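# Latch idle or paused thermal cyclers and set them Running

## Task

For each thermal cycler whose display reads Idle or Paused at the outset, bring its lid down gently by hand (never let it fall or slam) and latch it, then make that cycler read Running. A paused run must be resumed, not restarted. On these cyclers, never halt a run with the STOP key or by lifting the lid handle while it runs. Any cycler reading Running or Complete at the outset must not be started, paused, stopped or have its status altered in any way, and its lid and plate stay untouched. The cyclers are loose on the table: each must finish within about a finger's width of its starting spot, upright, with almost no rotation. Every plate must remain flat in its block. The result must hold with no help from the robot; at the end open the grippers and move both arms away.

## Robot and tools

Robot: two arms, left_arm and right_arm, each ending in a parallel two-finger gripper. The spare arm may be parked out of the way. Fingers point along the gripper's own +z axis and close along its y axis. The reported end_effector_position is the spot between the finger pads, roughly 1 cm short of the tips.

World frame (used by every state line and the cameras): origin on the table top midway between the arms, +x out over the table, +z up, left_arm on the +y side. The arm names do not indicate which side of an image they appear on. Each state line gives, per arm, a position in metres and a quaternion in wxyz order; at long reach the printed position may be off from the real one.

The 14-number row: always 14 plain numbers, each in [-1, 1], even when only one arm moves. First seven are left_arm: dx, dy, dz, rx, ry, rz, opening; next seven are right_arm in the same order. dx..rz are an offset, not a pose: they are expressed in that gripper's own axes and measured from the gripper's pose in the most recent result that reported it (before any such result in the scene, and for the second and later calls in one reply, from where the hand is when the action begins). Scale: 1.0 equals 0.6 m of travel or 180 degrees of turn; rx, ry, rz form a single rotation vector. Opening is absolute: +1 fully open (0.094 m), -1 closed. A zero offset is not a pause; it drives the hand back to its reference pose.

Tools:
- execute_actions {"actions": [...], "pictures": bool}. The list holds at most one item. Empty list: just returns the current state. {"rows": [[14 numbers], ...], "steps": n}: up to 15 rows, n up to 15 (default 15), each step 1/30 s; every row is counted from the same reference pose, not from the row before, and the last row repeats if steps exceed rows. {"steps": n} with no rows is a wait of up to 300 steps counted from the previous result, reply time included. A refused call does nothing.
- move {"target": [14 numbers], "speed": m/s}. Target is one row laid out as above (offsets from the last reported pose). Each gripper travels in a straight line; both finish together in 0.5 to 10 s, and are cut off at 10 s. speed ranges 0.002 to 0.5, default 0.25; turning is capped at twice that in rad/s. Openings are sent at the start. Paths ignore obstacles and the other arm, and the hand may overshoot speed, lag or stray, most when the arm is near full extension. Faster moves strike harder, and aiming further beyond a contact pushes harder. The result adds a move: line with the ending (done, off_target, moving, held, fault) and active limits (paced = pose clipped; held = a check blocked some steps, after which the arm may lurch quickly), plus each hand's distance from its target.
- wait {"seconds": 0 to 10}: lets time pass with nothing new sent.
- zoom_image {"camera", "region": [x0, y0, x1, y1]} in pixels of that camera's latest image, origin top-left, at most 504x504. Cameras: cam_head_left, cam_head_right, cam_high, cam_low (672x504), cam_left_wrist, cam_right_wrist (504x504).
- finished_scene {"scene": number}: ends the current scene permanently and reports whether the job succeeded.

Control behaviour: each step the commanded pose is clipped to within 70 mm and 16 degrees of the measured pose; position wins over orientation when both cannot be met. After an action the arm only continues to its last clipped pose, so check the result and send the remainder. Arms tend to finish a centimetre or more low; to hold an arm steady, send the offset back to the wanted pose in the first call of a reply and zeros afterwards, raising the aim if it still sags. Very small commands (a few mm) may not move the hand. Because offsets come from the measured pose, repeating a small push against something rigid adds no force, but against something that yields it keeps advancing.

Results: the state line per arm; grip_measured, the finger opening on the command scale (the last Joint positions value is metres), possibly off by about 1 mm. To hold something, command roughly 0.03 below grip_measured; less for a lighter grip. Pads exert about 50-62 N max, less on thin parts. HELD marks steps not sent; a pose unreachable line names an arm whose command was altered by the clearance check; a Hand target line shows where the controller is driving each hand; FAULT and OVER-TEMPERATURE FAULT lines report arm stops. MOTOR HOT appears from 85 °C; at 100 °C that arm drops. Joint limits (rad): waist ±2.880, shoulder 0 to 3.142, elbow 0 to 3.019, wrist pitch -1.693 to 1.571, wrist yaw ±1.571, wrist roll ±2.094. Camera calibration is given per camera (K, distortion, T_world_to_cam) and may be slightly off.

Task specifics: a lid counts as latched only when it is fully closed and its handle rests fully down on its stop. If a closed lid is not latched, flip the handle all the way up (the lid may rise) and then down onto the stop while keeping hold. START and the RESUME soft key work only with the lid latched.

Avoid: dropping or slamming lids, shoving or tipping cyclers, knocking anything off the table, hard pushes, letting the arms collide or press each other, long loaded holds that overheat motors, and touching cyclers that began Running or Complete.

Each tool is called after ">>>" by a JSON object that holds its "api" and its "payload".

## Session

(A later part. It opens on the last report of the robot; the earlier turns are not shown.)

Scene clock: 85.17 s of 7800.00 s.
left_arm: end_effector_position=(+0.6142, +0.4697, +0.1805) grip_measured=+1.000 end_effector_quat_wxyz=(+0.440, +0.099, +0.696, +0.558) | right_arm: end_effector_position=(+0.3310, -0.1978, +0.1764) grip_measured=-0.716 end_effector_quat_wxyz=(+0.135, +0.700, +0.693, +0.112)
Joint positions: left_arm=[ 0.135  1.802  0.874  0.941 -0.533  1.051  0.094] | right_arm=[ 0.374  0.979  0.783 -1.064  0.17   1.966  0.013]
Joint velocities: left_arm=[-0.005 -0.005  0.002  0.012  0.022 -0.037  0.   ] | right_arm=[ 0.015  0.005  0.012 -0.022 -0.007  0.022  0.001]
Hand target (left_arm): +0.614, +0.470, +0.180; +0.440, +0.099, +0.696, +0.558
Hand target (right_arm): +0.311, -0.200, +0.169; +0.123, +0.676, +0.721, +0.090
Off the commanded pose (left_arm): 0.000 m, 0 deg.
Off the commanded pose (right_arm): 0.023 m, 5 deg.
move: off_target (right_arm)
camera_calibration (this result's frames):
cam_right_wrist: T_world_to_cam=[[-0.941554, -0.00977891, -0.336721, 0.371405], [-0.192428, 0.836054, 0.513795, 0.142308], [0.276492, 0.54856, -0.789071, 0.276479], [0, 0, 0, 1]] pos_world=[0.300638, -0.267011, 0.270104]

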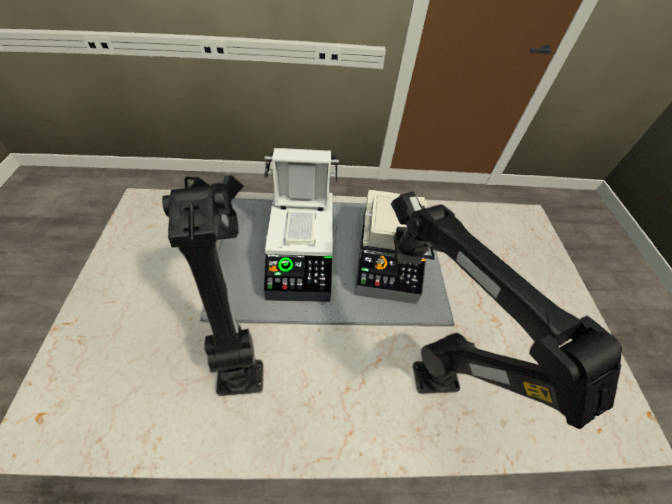

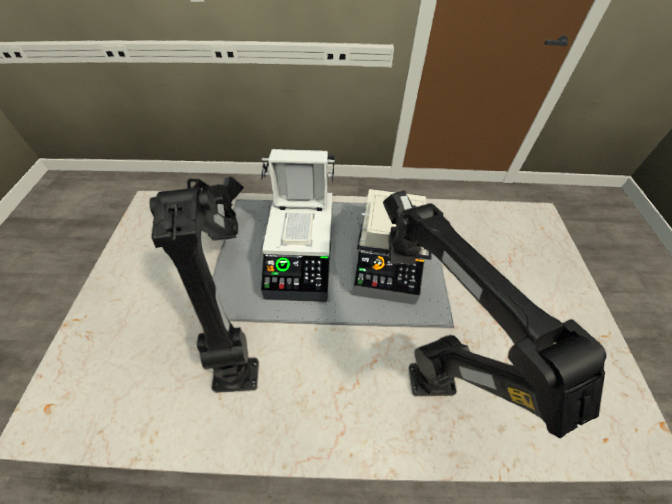

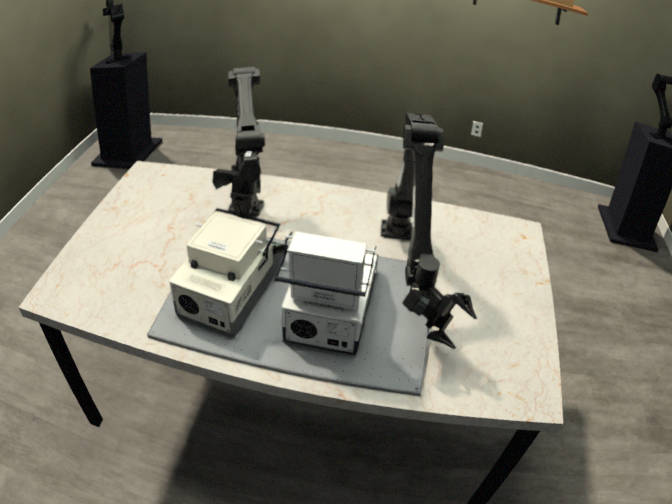

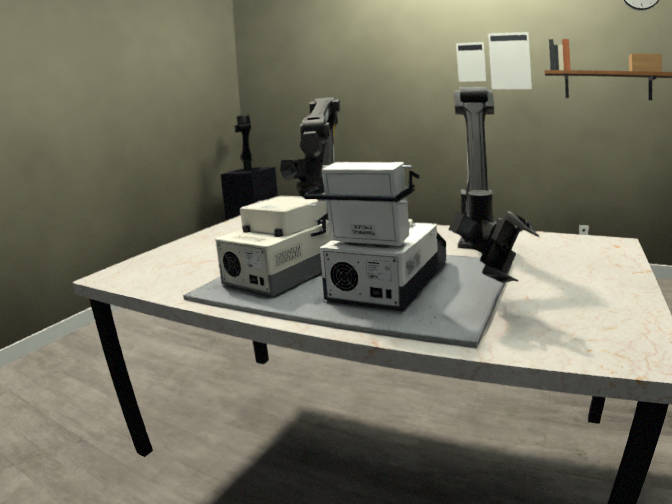

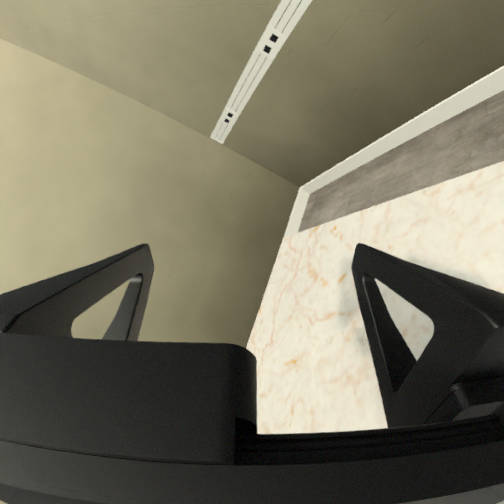

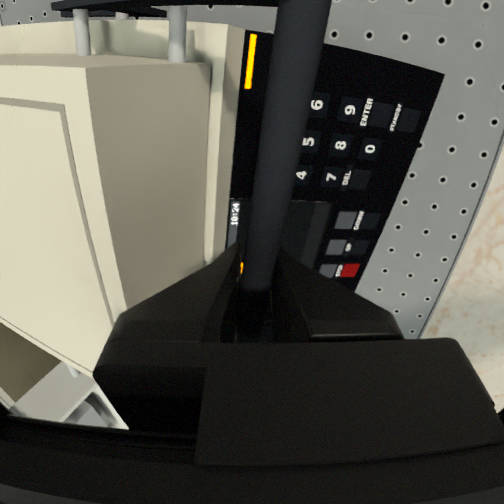

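>>> {"api": "move", "payload": {"target": [0,0,0,0,0,0,1,0,0.043,-0.047,0,0,0,-0.74], "speed": 0.03}}

>>> {"api": "zoom_image", "payload": {"camera": "cam_low", "region": [210, 130, 430, 310]}}

Scene clock: 94.73 s of 7800.00 s.
left_arm: end_effector_position=(+0.6142, +0.4697, +0.1805) grip_measured=+1.000 end_effector_quat_wxyz=(+0.440, +0.099, +0.696, +0.558) | right_arm: end_effector_position=(+0.3324, -0.1979, +0.1804) grip_measured=-0.725 end_effector_quat_wxyz=(+0.123, +0.714, +0.683, +0.099)
Joint positions: left_arm=[ 0.135  1.802  0.874  0.941 -0.533  1.051  0.094] | right_arm=[ 0.366  1.005  0.817 -1.107  0.159  1.996  0.013]
Joint velocities: left_arm=[ 0.005 -0.005  0.012 -0.002 -0.051  0.066  0.   ] | right_arm=[-0.005  0.005  0.007 -0.017 -0.022 -0.007 -0.001]
Hand target (left_arm): +0.614, +0.470, +0.180; +0.440, +0.099, +0.696, +0.558
Hand target (right_arm): +0.345, -0.198, +0.211; +0.136, +0.700, +0.692, +0.112
Off the commanded pose (left_arm): 0.000 m, 0 deg.
Off the commanded pose (right_arm): 0.034 m, 3 deg.
After step 90, 5.03 s passed at rest.
move: off_target (right_arm)
camera_calibration (this result's frames):
cam_right_wrist: T_world_to_cam=[[-0.952864, 0.0238494, -0.302458, 0.378334], [-0.145578, 0.838708, 0.524763, 0.123493], [0.266189, 0.544059, -0.795703, 0.283062], [0, 0, 0, 1]] pos_world=[0.303131, -0.2666, 0.274859]

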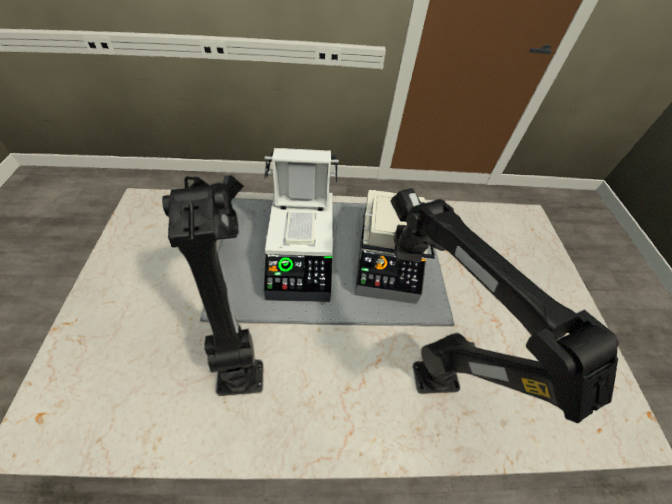

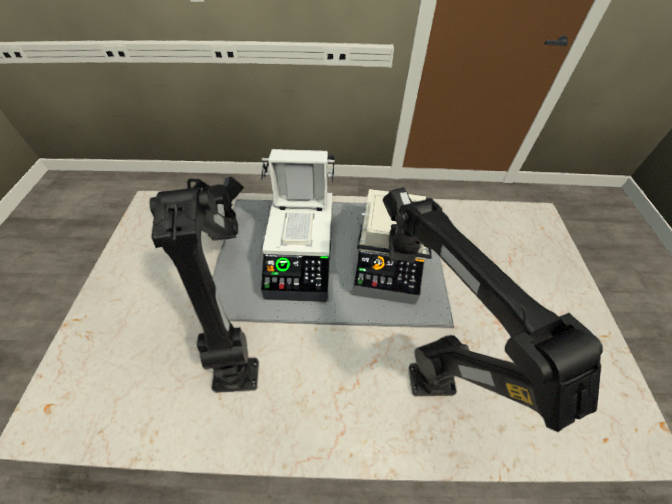

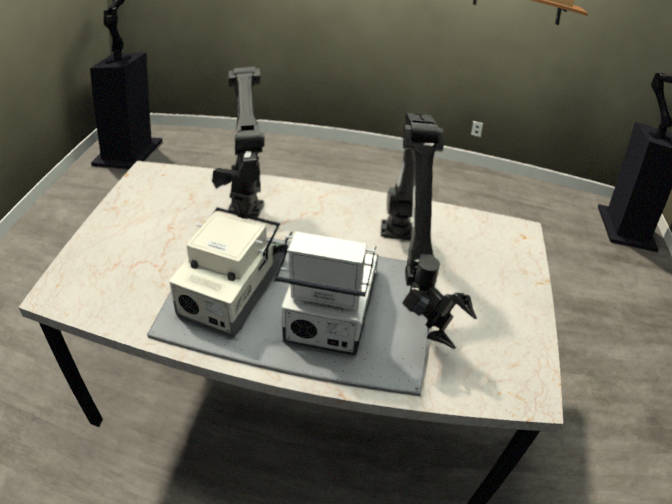

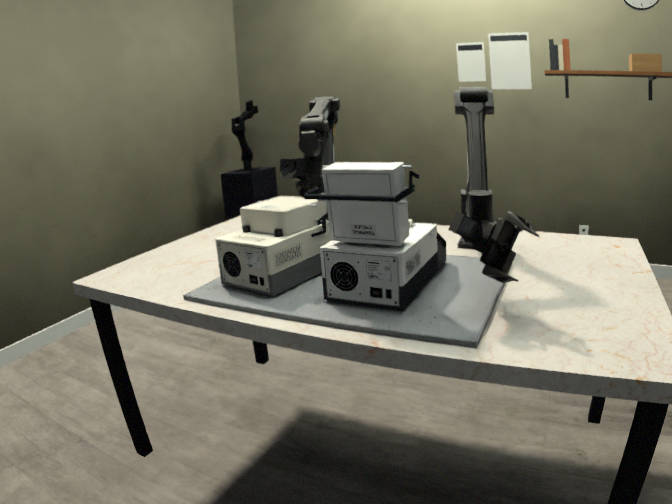

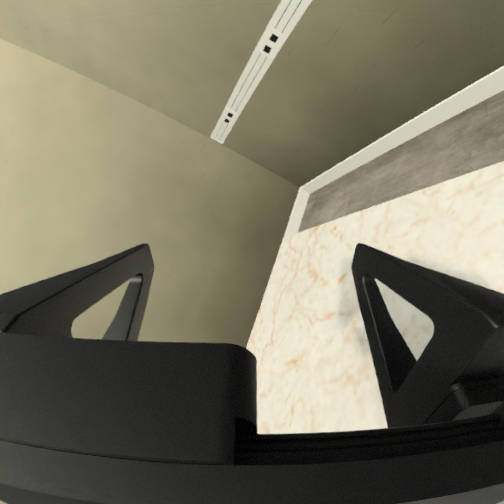

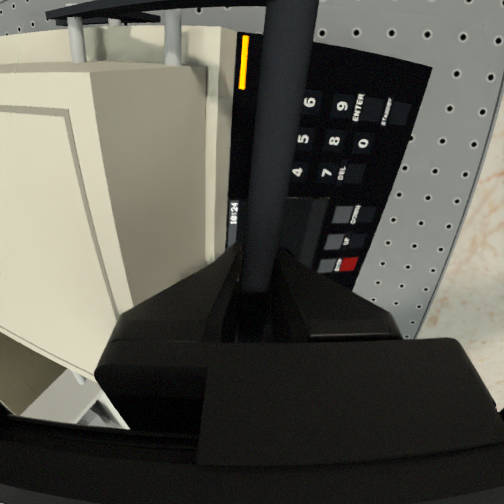

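Region (210, 130, 430, 310) of cam_low's 672x504 image, scaled by 2.291, with more detail than that image has; it fills the top 412 rows of this view, and the rest is white.

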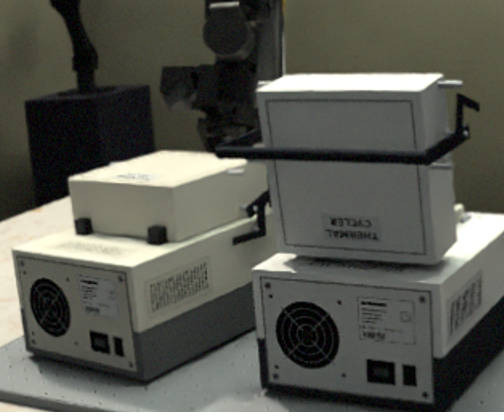

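>>> {"api": "move", "payload": {"target": [0,0,0,0,0,0,1,0,0.035,-0.1,0,0,0,-0.77], "speed": 0.03}}

Scene clock: 103.30 s of 7800.00 s.
left_arm: end_effector_position=(+0.6142, +0.4697, +0.1805) grip_measured=+1.000 end_effector_quat_wxyz=(+0.440, +0.099, +0.696, +0.558) | right_arm: end_effector_position=(+0.3380, -0.1986, +0.1981) grip_measured=-0.752 end_effector_quat_wxyz=(+0.118, +0.731, +0.667, +0.084)
Joint positions: left_arm=[ 0.135  1.802  0.874  0.941 -0.533  1.051  0.094] | right_arm=[ 0.361  1.034  0.886 -1.182  0.165  2.04   0.012]
Joint velocities: left_arm=[-0.015 -0.005 -0.032 -0.002  0.022 -0.007  0.   ] | right_arm=[ 0.005 -0.005  0.007 -0.017  0.007  0.051  0.001]
Hand target (left_arm): +0.614, +0.470, +0.180; +0.440, +0.099, +0.696, +0.558
Hand target (right_arm): +0.334, -0.198, +0.241; +0.124, +0.714, +0.682, +0.101
Off the commanded pose (left_arm): 0.000 m, 0 deg.
Off the commanded pose (right_arm): 0.046 m, 3 deg.
After step 90, 3.23 s passed at rest.
move: off_target (right_arm)
camera_calibration (this result's frames):
cam_right_wrist: T_world_to_cam=[[-0.958137, 0.0680994, -0.278092, 0.394772], [-0.0913892, 0.847747, 0.522468, 0.0996046], [0.271332, 0.526011, -0.806034, 0.292754], [0, 0, 0, 1]] pos_world=[0.307915, -0.265315, 0.293713]

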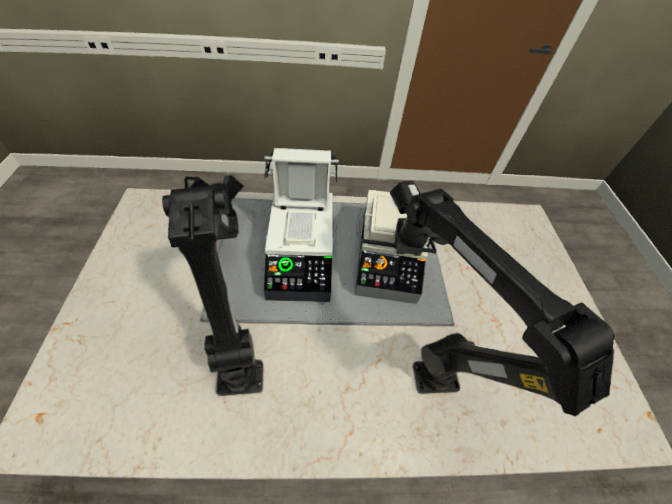

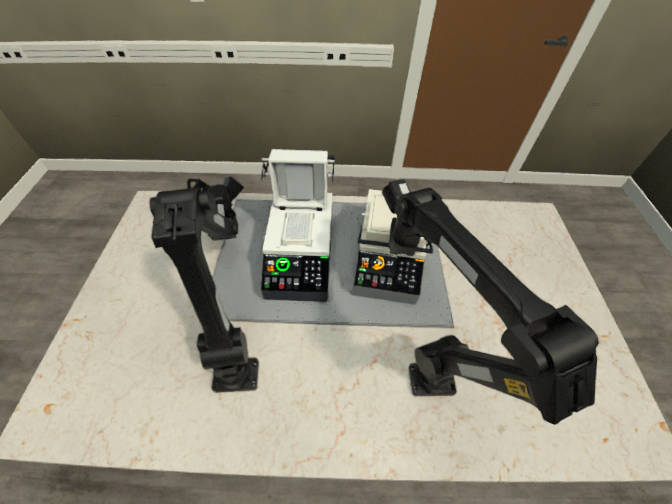

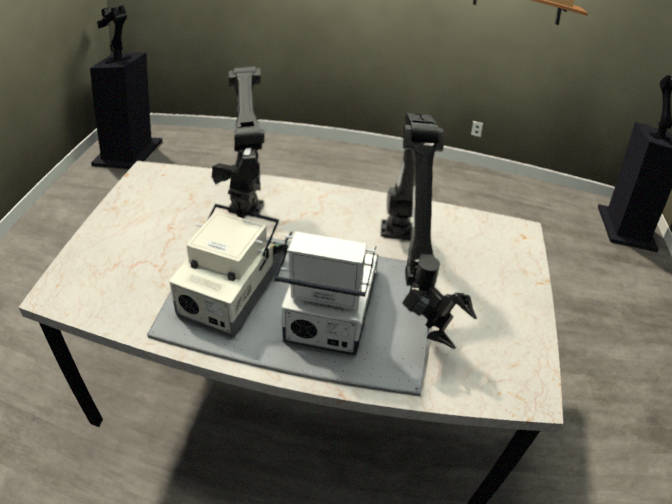

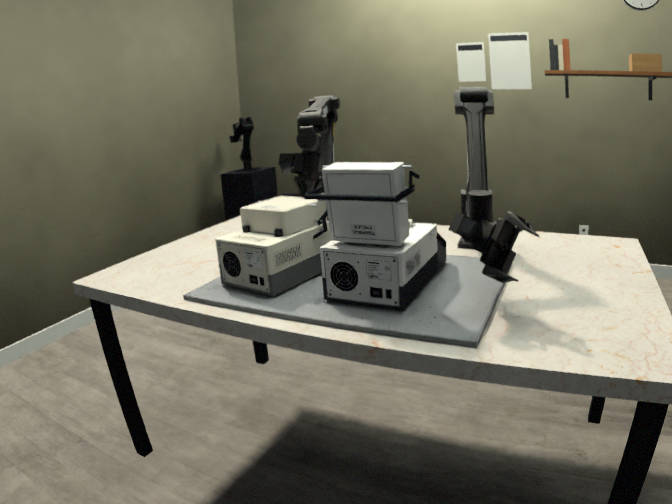

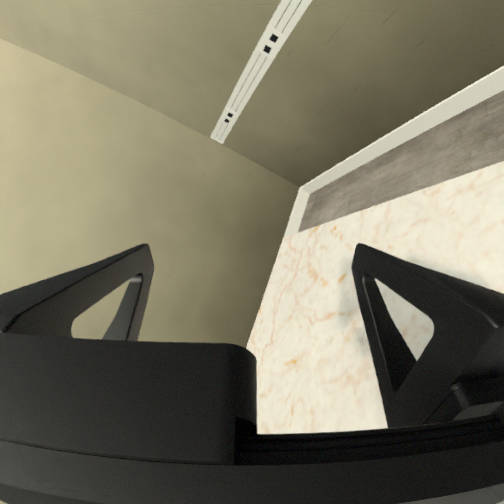

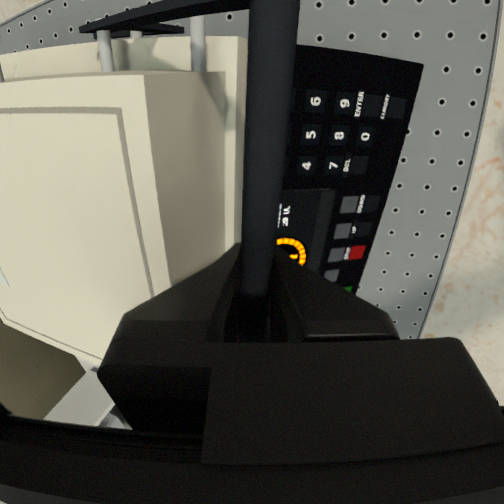

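Moving (stiff). Continue up and over.

>>> {"api": "move", "payload": {"target": [0,0,0,0,0,0,1,0,0.06,-0.09,0,0,0,-0.77], "speed": 0.03}}

>>> {"api": "move", "payload": {"target": [0,0,0,0,0,0,1,0,0.08,-0.05,0,0,0,-0.77], "speed": 0.03}}

>>> {"api": "zoom_image", "payload": {"camera": "cam_low", "region": [210, 130, 430, 310]}}

Scene clock: 109.77 s of 7800.00 s.
left_arm: end_effector_position=(+0.6142, +0.4697, +0.1805) grip_measured=+1.000 end_effector_quat_wxyz=(+0.440, +0.099, +0.696, +0.558) | right_arm: end_effector_position=(+0.3492, -0.2009, +0.2179) grip_measured=-0.757 end_effector_quat_wxyz=(+0.107, +0.746, +0.655, +0.060)
Joint positions: left_arm=[ 0.135  1.802  0.874  0.941 -0.533  1.051  0.094] | right_arm=[ 0.339  1.092  0.985 -1.277  0.162  2.062  0.011]
Joint velocities: left_arm=[-0.005 -0.005 -0.022 -0.017 -0.007 -0.022  0.   ] | right_arm=[-0.015  0.005 -0.017 -0.007 -0.022 -0.007  0.   ]
Hand target (left_arm): +0.614, +0.470, +0.180; +0.440, +0.099, +0.696, +0.558
Hand target (right_arm): +0.356, -0.199, +0.259; +0.120, +0.731, +0.666, +0.085
Off the commanded pose (left_arm): 0.000 m, 0 deg.
Off the commanded pose (right_arm): 0.043 m, 4 deg.
After step 90, 1.07 s passed at rest.
move: off_target (right_arm)
camera_calibration (this result's frames):
cam_right_wrist: T_world_to_cam=[[-0.967262, 0.105885, -0.230635, 0.411599], [-0.0292552, 0.856217, 0.515787, 0.0736943], [0.252088, 0.505648, -0.825089, 0.313644], [0, 0, 0, 1]] pos_world=[0.321214, -0.265274, 0.315702]

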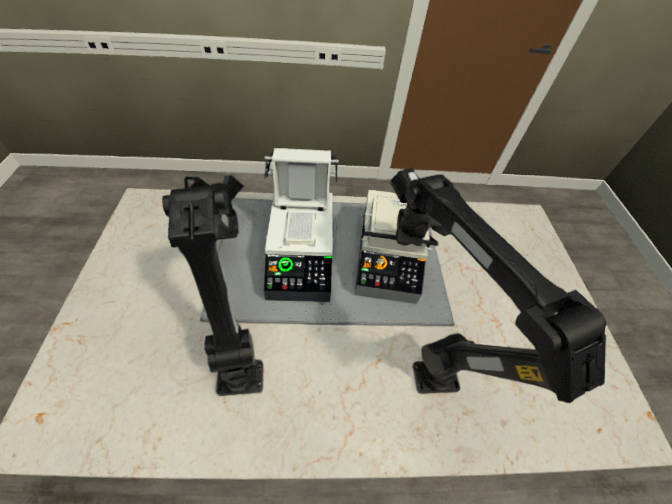

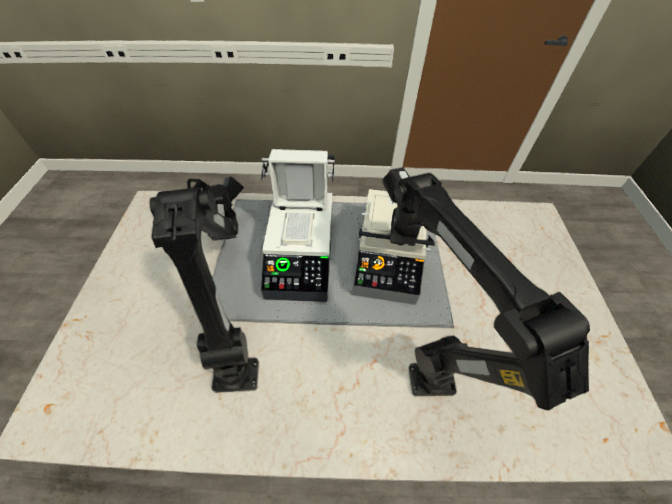

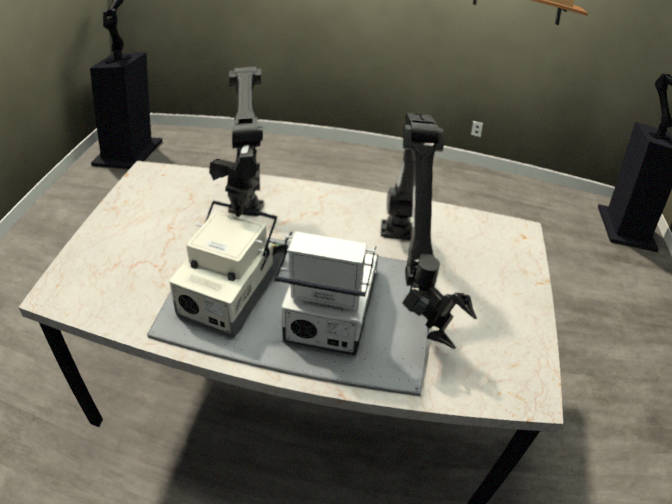

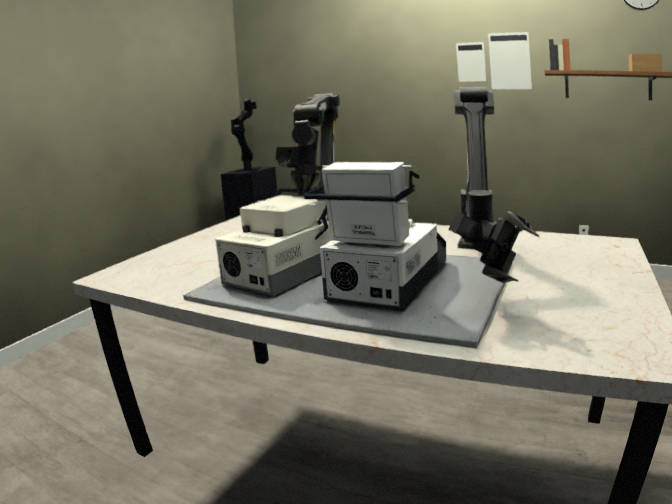

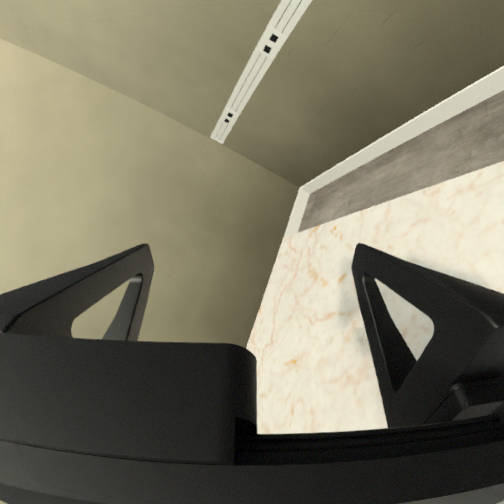

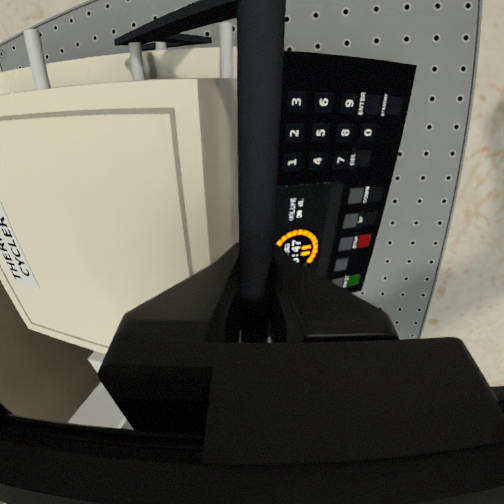

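Scene clock: 111.90 s of 7800.00 s.
left_arm: end_effector_position=(+0.6142, +0.4697, +0.1805) grip_measured=+1.000 end_effector_quat_wxyz=(+0.440, +0.099, +0.696, +0.558) | right_arm: end_effector_position=(+0.3761, -0.2045, +0.2434) grip_measured=-0.759 end_effector_quat_wxyz=(+0.102, +0.751, +0.651, +0.053)
Joint positions: left_arm=[ 0.135  1.802  0.874  0.941 -0.533  1.051  0.094] | right_arm=[ 0.296  1.162  1.106 -1.339  0.149  2.034  0.011]
Joint velocities: left_arm=[-0.005 -0.015  0.012 -0.012 -0.007  0.022  0.   ] | right_arm=[ 0.005 -0.015  0.022 -0.002 -0.022  0.037 -0.   ]
Hand target (left_arm): +0.614, +0.470, +0.180; +0.440, +0.099, +0.696, +0.558
Hand target (right_arm): +0.388, -0.204, +0.258; +0.108, +0.746, +0.655, +0.060
Off the commanded pose (left_arm): 0.000 m, 0 deg.
Off the commanded pose (right_arm): 0.020 m, 1 deg.
move: off_target (right_arm)
camera_calibration (this result's frames):
cam_right_wrist: T_world_to_cam=[[-0.969521, 0.119592, -0.213839, 0.443441], [-0.00868172, 0.855464, 0.51779, 0.0559902], [0.244855, 0.503865, -0.828352, 0.332827], [0, 0, 0, 1]] pos_world=[0.348917, -0.268629, 0.341532]

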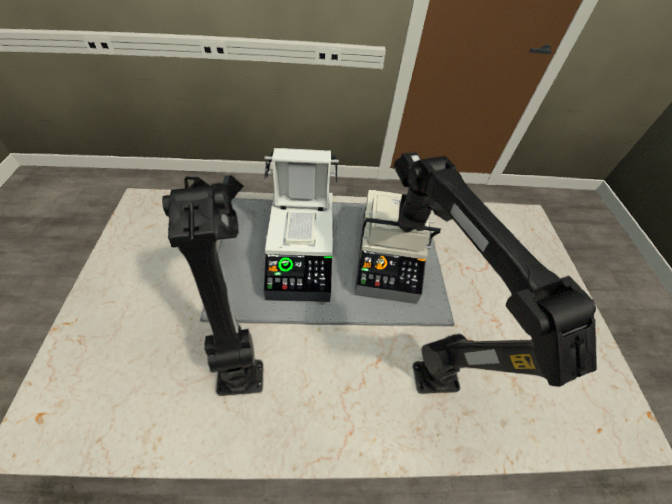

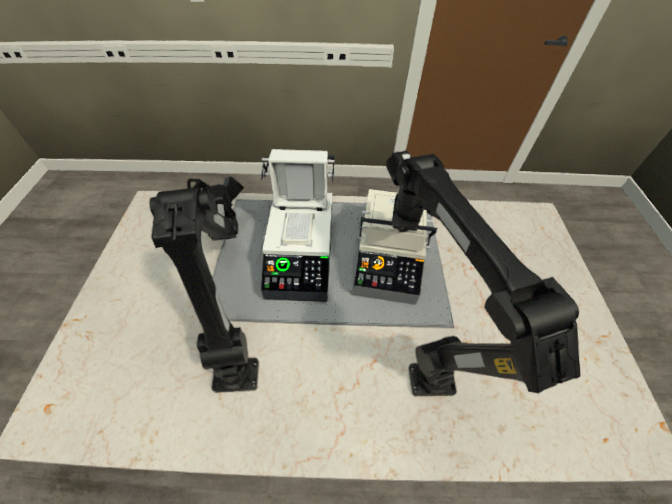

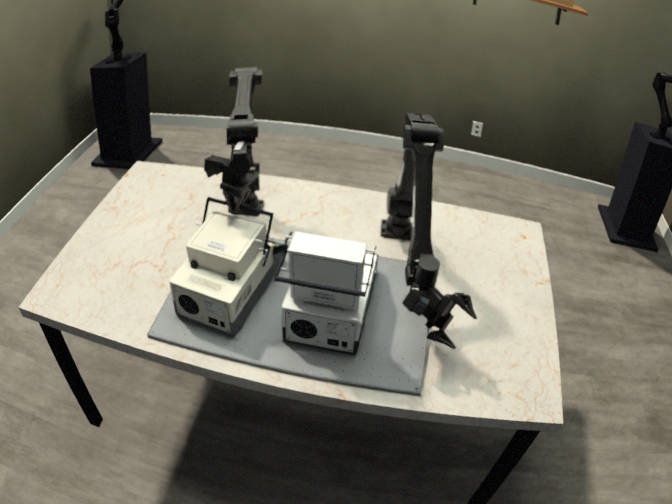

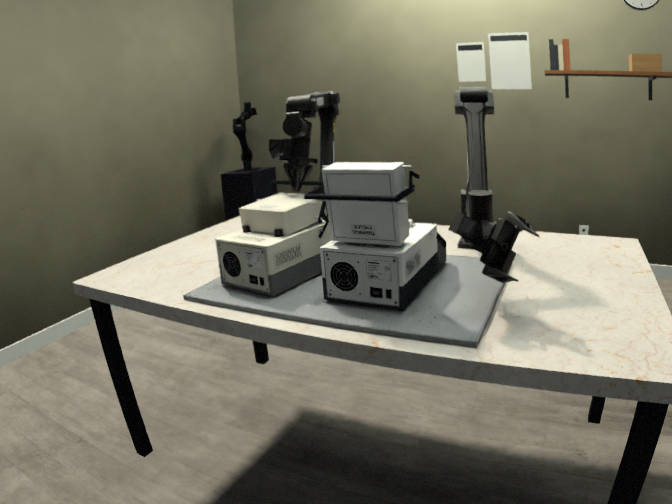

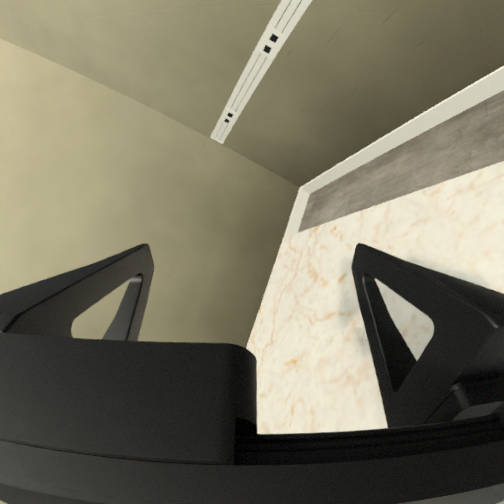

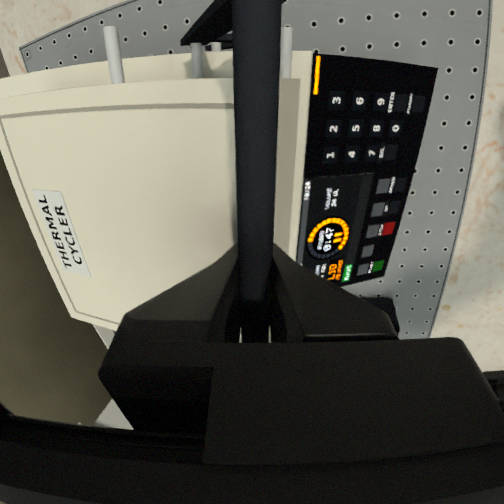

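Region (210, 130, 430, 310) of cam_low's 672x504 image, scaled by 2.291, with more detail than that image has; it fills the top 412 rows of this view, and the rest is white.

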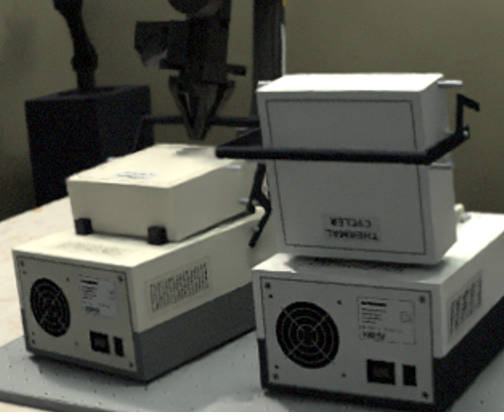

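>>> {"api": "move", "payload": {"target": [0,0,0,0,0,0,1,0,0.1,0.005,0,0,0,-0.77], "speed": 0.03}}

>>> {"api": "move", "payload": {"target": [0,0,0,0,0,0,1,0,0.06,0.02,0,0,0,-0.77], "speed": 0.03}}

Scene clock: 122.30 s of 7800.00 s.
left_arm: end_effector_position=(+0.6142, +0.4697, +0.1805) grip_measured=+1.000 end_effector_quat_wxyz=(+0.440, +0.099, +0.696, +0.558) | right_arm: end_effector_position=(+0.4201, -0.2103, +0.2581) grip_measured=-0.761 end_effector_quat_wxyz=(+0.103, +0.751, +0.649, +0.059)
Joint positions: left_arm=[ 0.135  1.802  0.874  0.941 -0.533  1.051  0.094] | right_arm=[ 0.241  1.259  1.222 -1.339  0.136  1.981  0.011]
Joint velocities: left_arm=[-0.015 -0.005 -0.007  0.002  0.007  0.022  0.   ] | right_arm=[ 0.005 -0.034 -0.002 -0.002  0.022 -0.022  0.   ]
Hand target (left_arm): +0.614, +0.470, +0.180; +0.440, +0.099, +0.696, +0.558
Hand target (right_arm): +0.434, -0.212, +0.253; +0.101, +0.751, +0.650, +0.053
Off the commanded pose (left_arm): 0.000 m, 0 deg.
Off the commanded pose (right_arm): 0.015 m, 1 deg.
After step 90, 5.10 s passed at rest.
move: off_target (right_arm)
camera_calibration (this result's frames):
cam_right_wrist: T_world_to_cam=[[-0.96701, 0.122285, -0.223468, 0.491949], [-0.0129717, 0.852469, 0.522617, 0.0536975], [0.254408, 0.508275, -0.82276, 0.3327], [0, 0, 0, 1]] pos_world=[0.391774, -0.275037, 0.355604]

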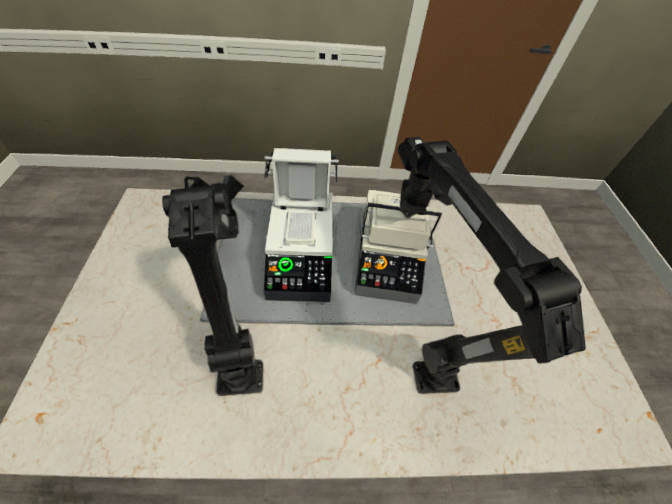

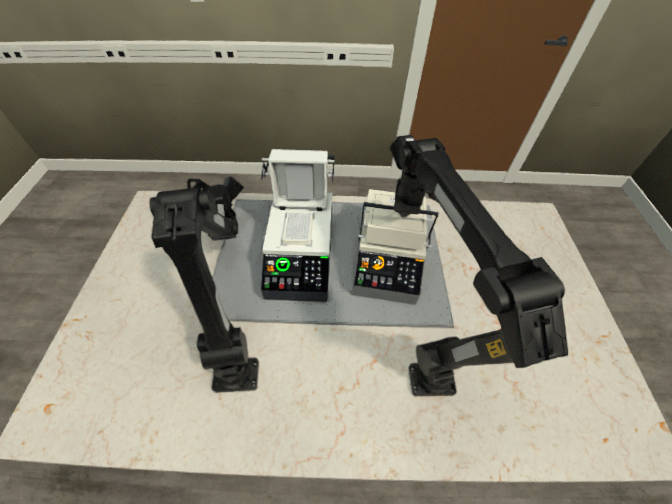

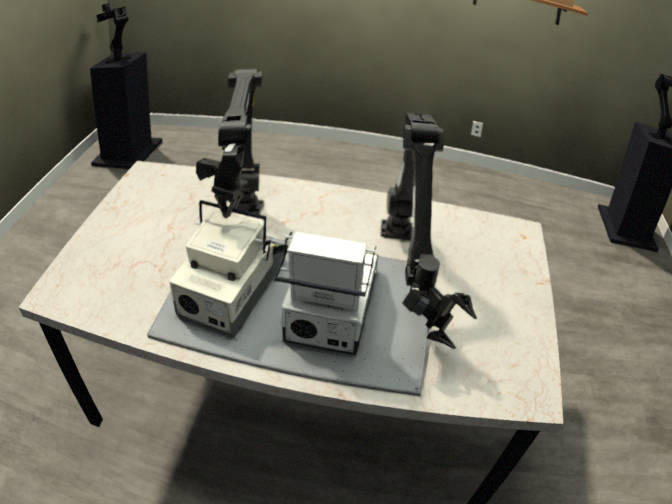

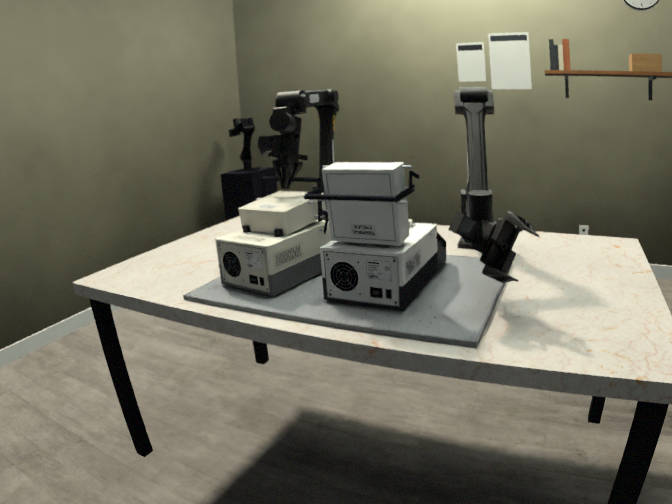

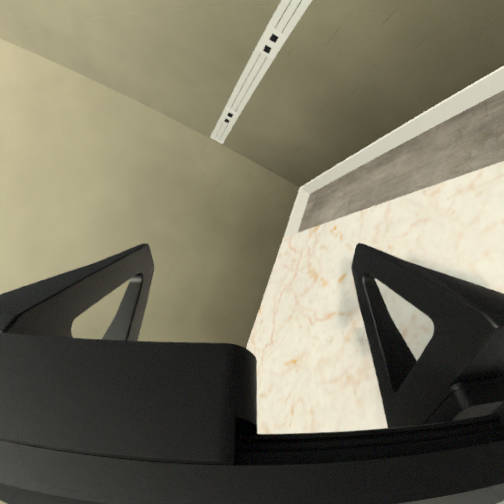

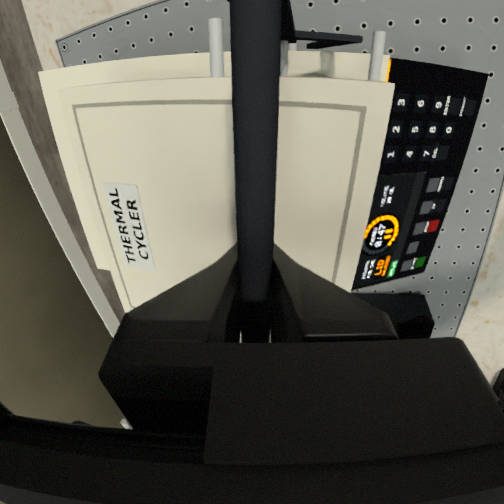

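Scene clock: 123.83 s of 7800.00 s.
left_arm: end_effector_position=(+0.6142, +0.4697, +0.1805) grip_measured=+1.000 end_effector_quat_wxyz=(+0.440, +0.099, +0.696, +0.558) | right_arm: end_effector_position=(+0.4390, -0.2130, +0.2570) grip_measured=-0.762 end_effector_quat_wxyz=(+0.099, +0.751, +0.650, +0.055)
Joint positions: left_arm=[ 0.135  1.802  0.874  0.941 -0.533  1.051  0.094] | right_arm=[ 0.219  1.311  1.267 -1.339  0.128  1.96   0.011]
Joint velocities: left_arm=[-0.015 -0.005 -0.032  0.012 -0.022  0.022  0.   ] | right_arm=[-0.005 -0.005 -0.007  0.002  0.007 -0.022  0.   ]
Hand target (left_arm): +0.614, +0.470, +0.180; +0.440, +0.099, +0.696, +0.558
Hand target (right_arm): +0.457, -0.216, +0.254; +0.103, +0.751, +0.649, +0.059
Off the commanded pose (left_arm): 0.000 m, 0 deg.
Off the commanded pose (right_arm): 0.019 m, 1 deg.
move: off_target (right_arm)
camera_calibration (this result's frames):
cam_right_wrist: T_world_to_cam=[[-0.969419, 0.121958, -0.21296, 0.508567], [-0.00784864, 0.851923, 0.523608, 0.0541409], [0.245284, 0.509267, -0.824914, 0.333072], [0, 0, 0, 1]] pos_world=[0.411742, -0.27777, 0.354711]

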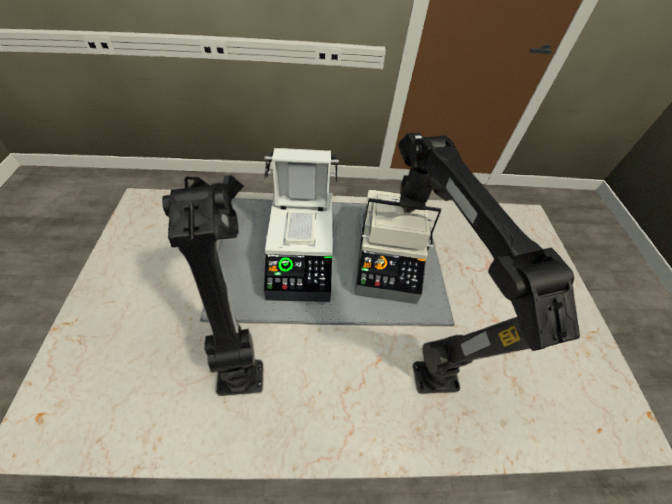

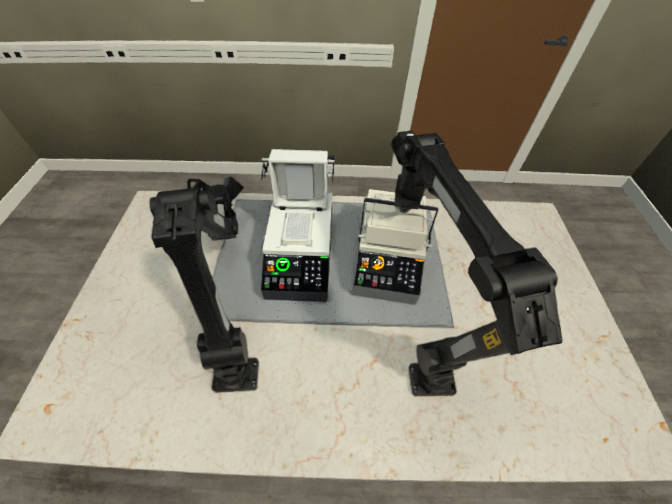

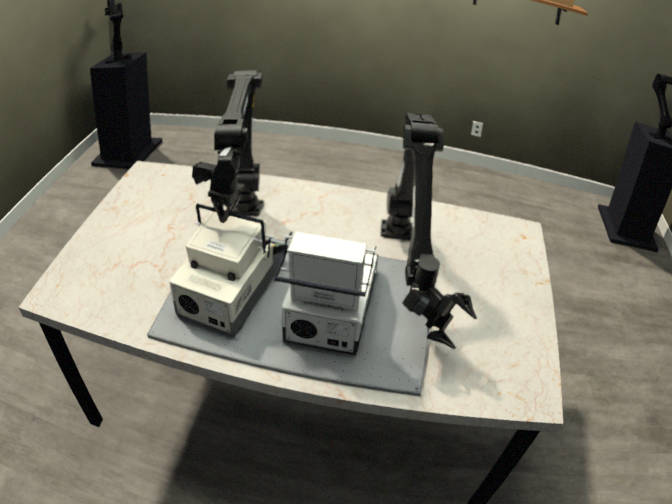

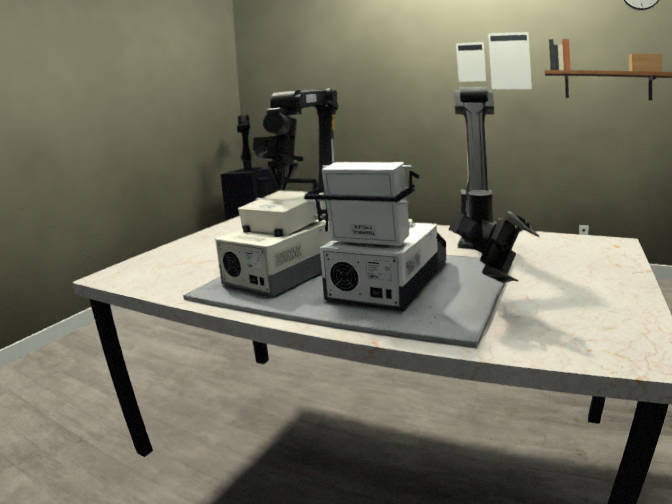

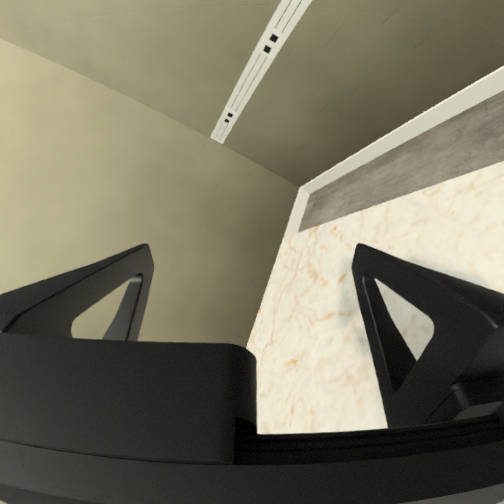

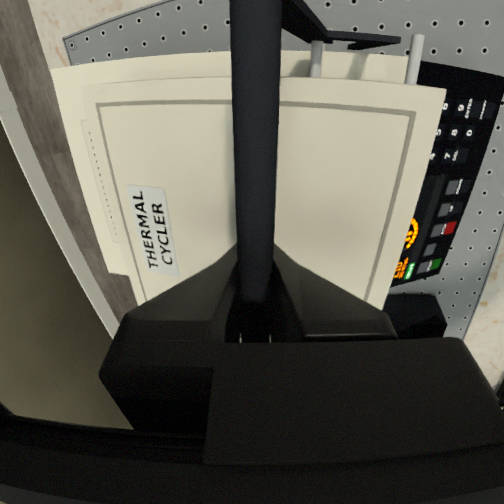

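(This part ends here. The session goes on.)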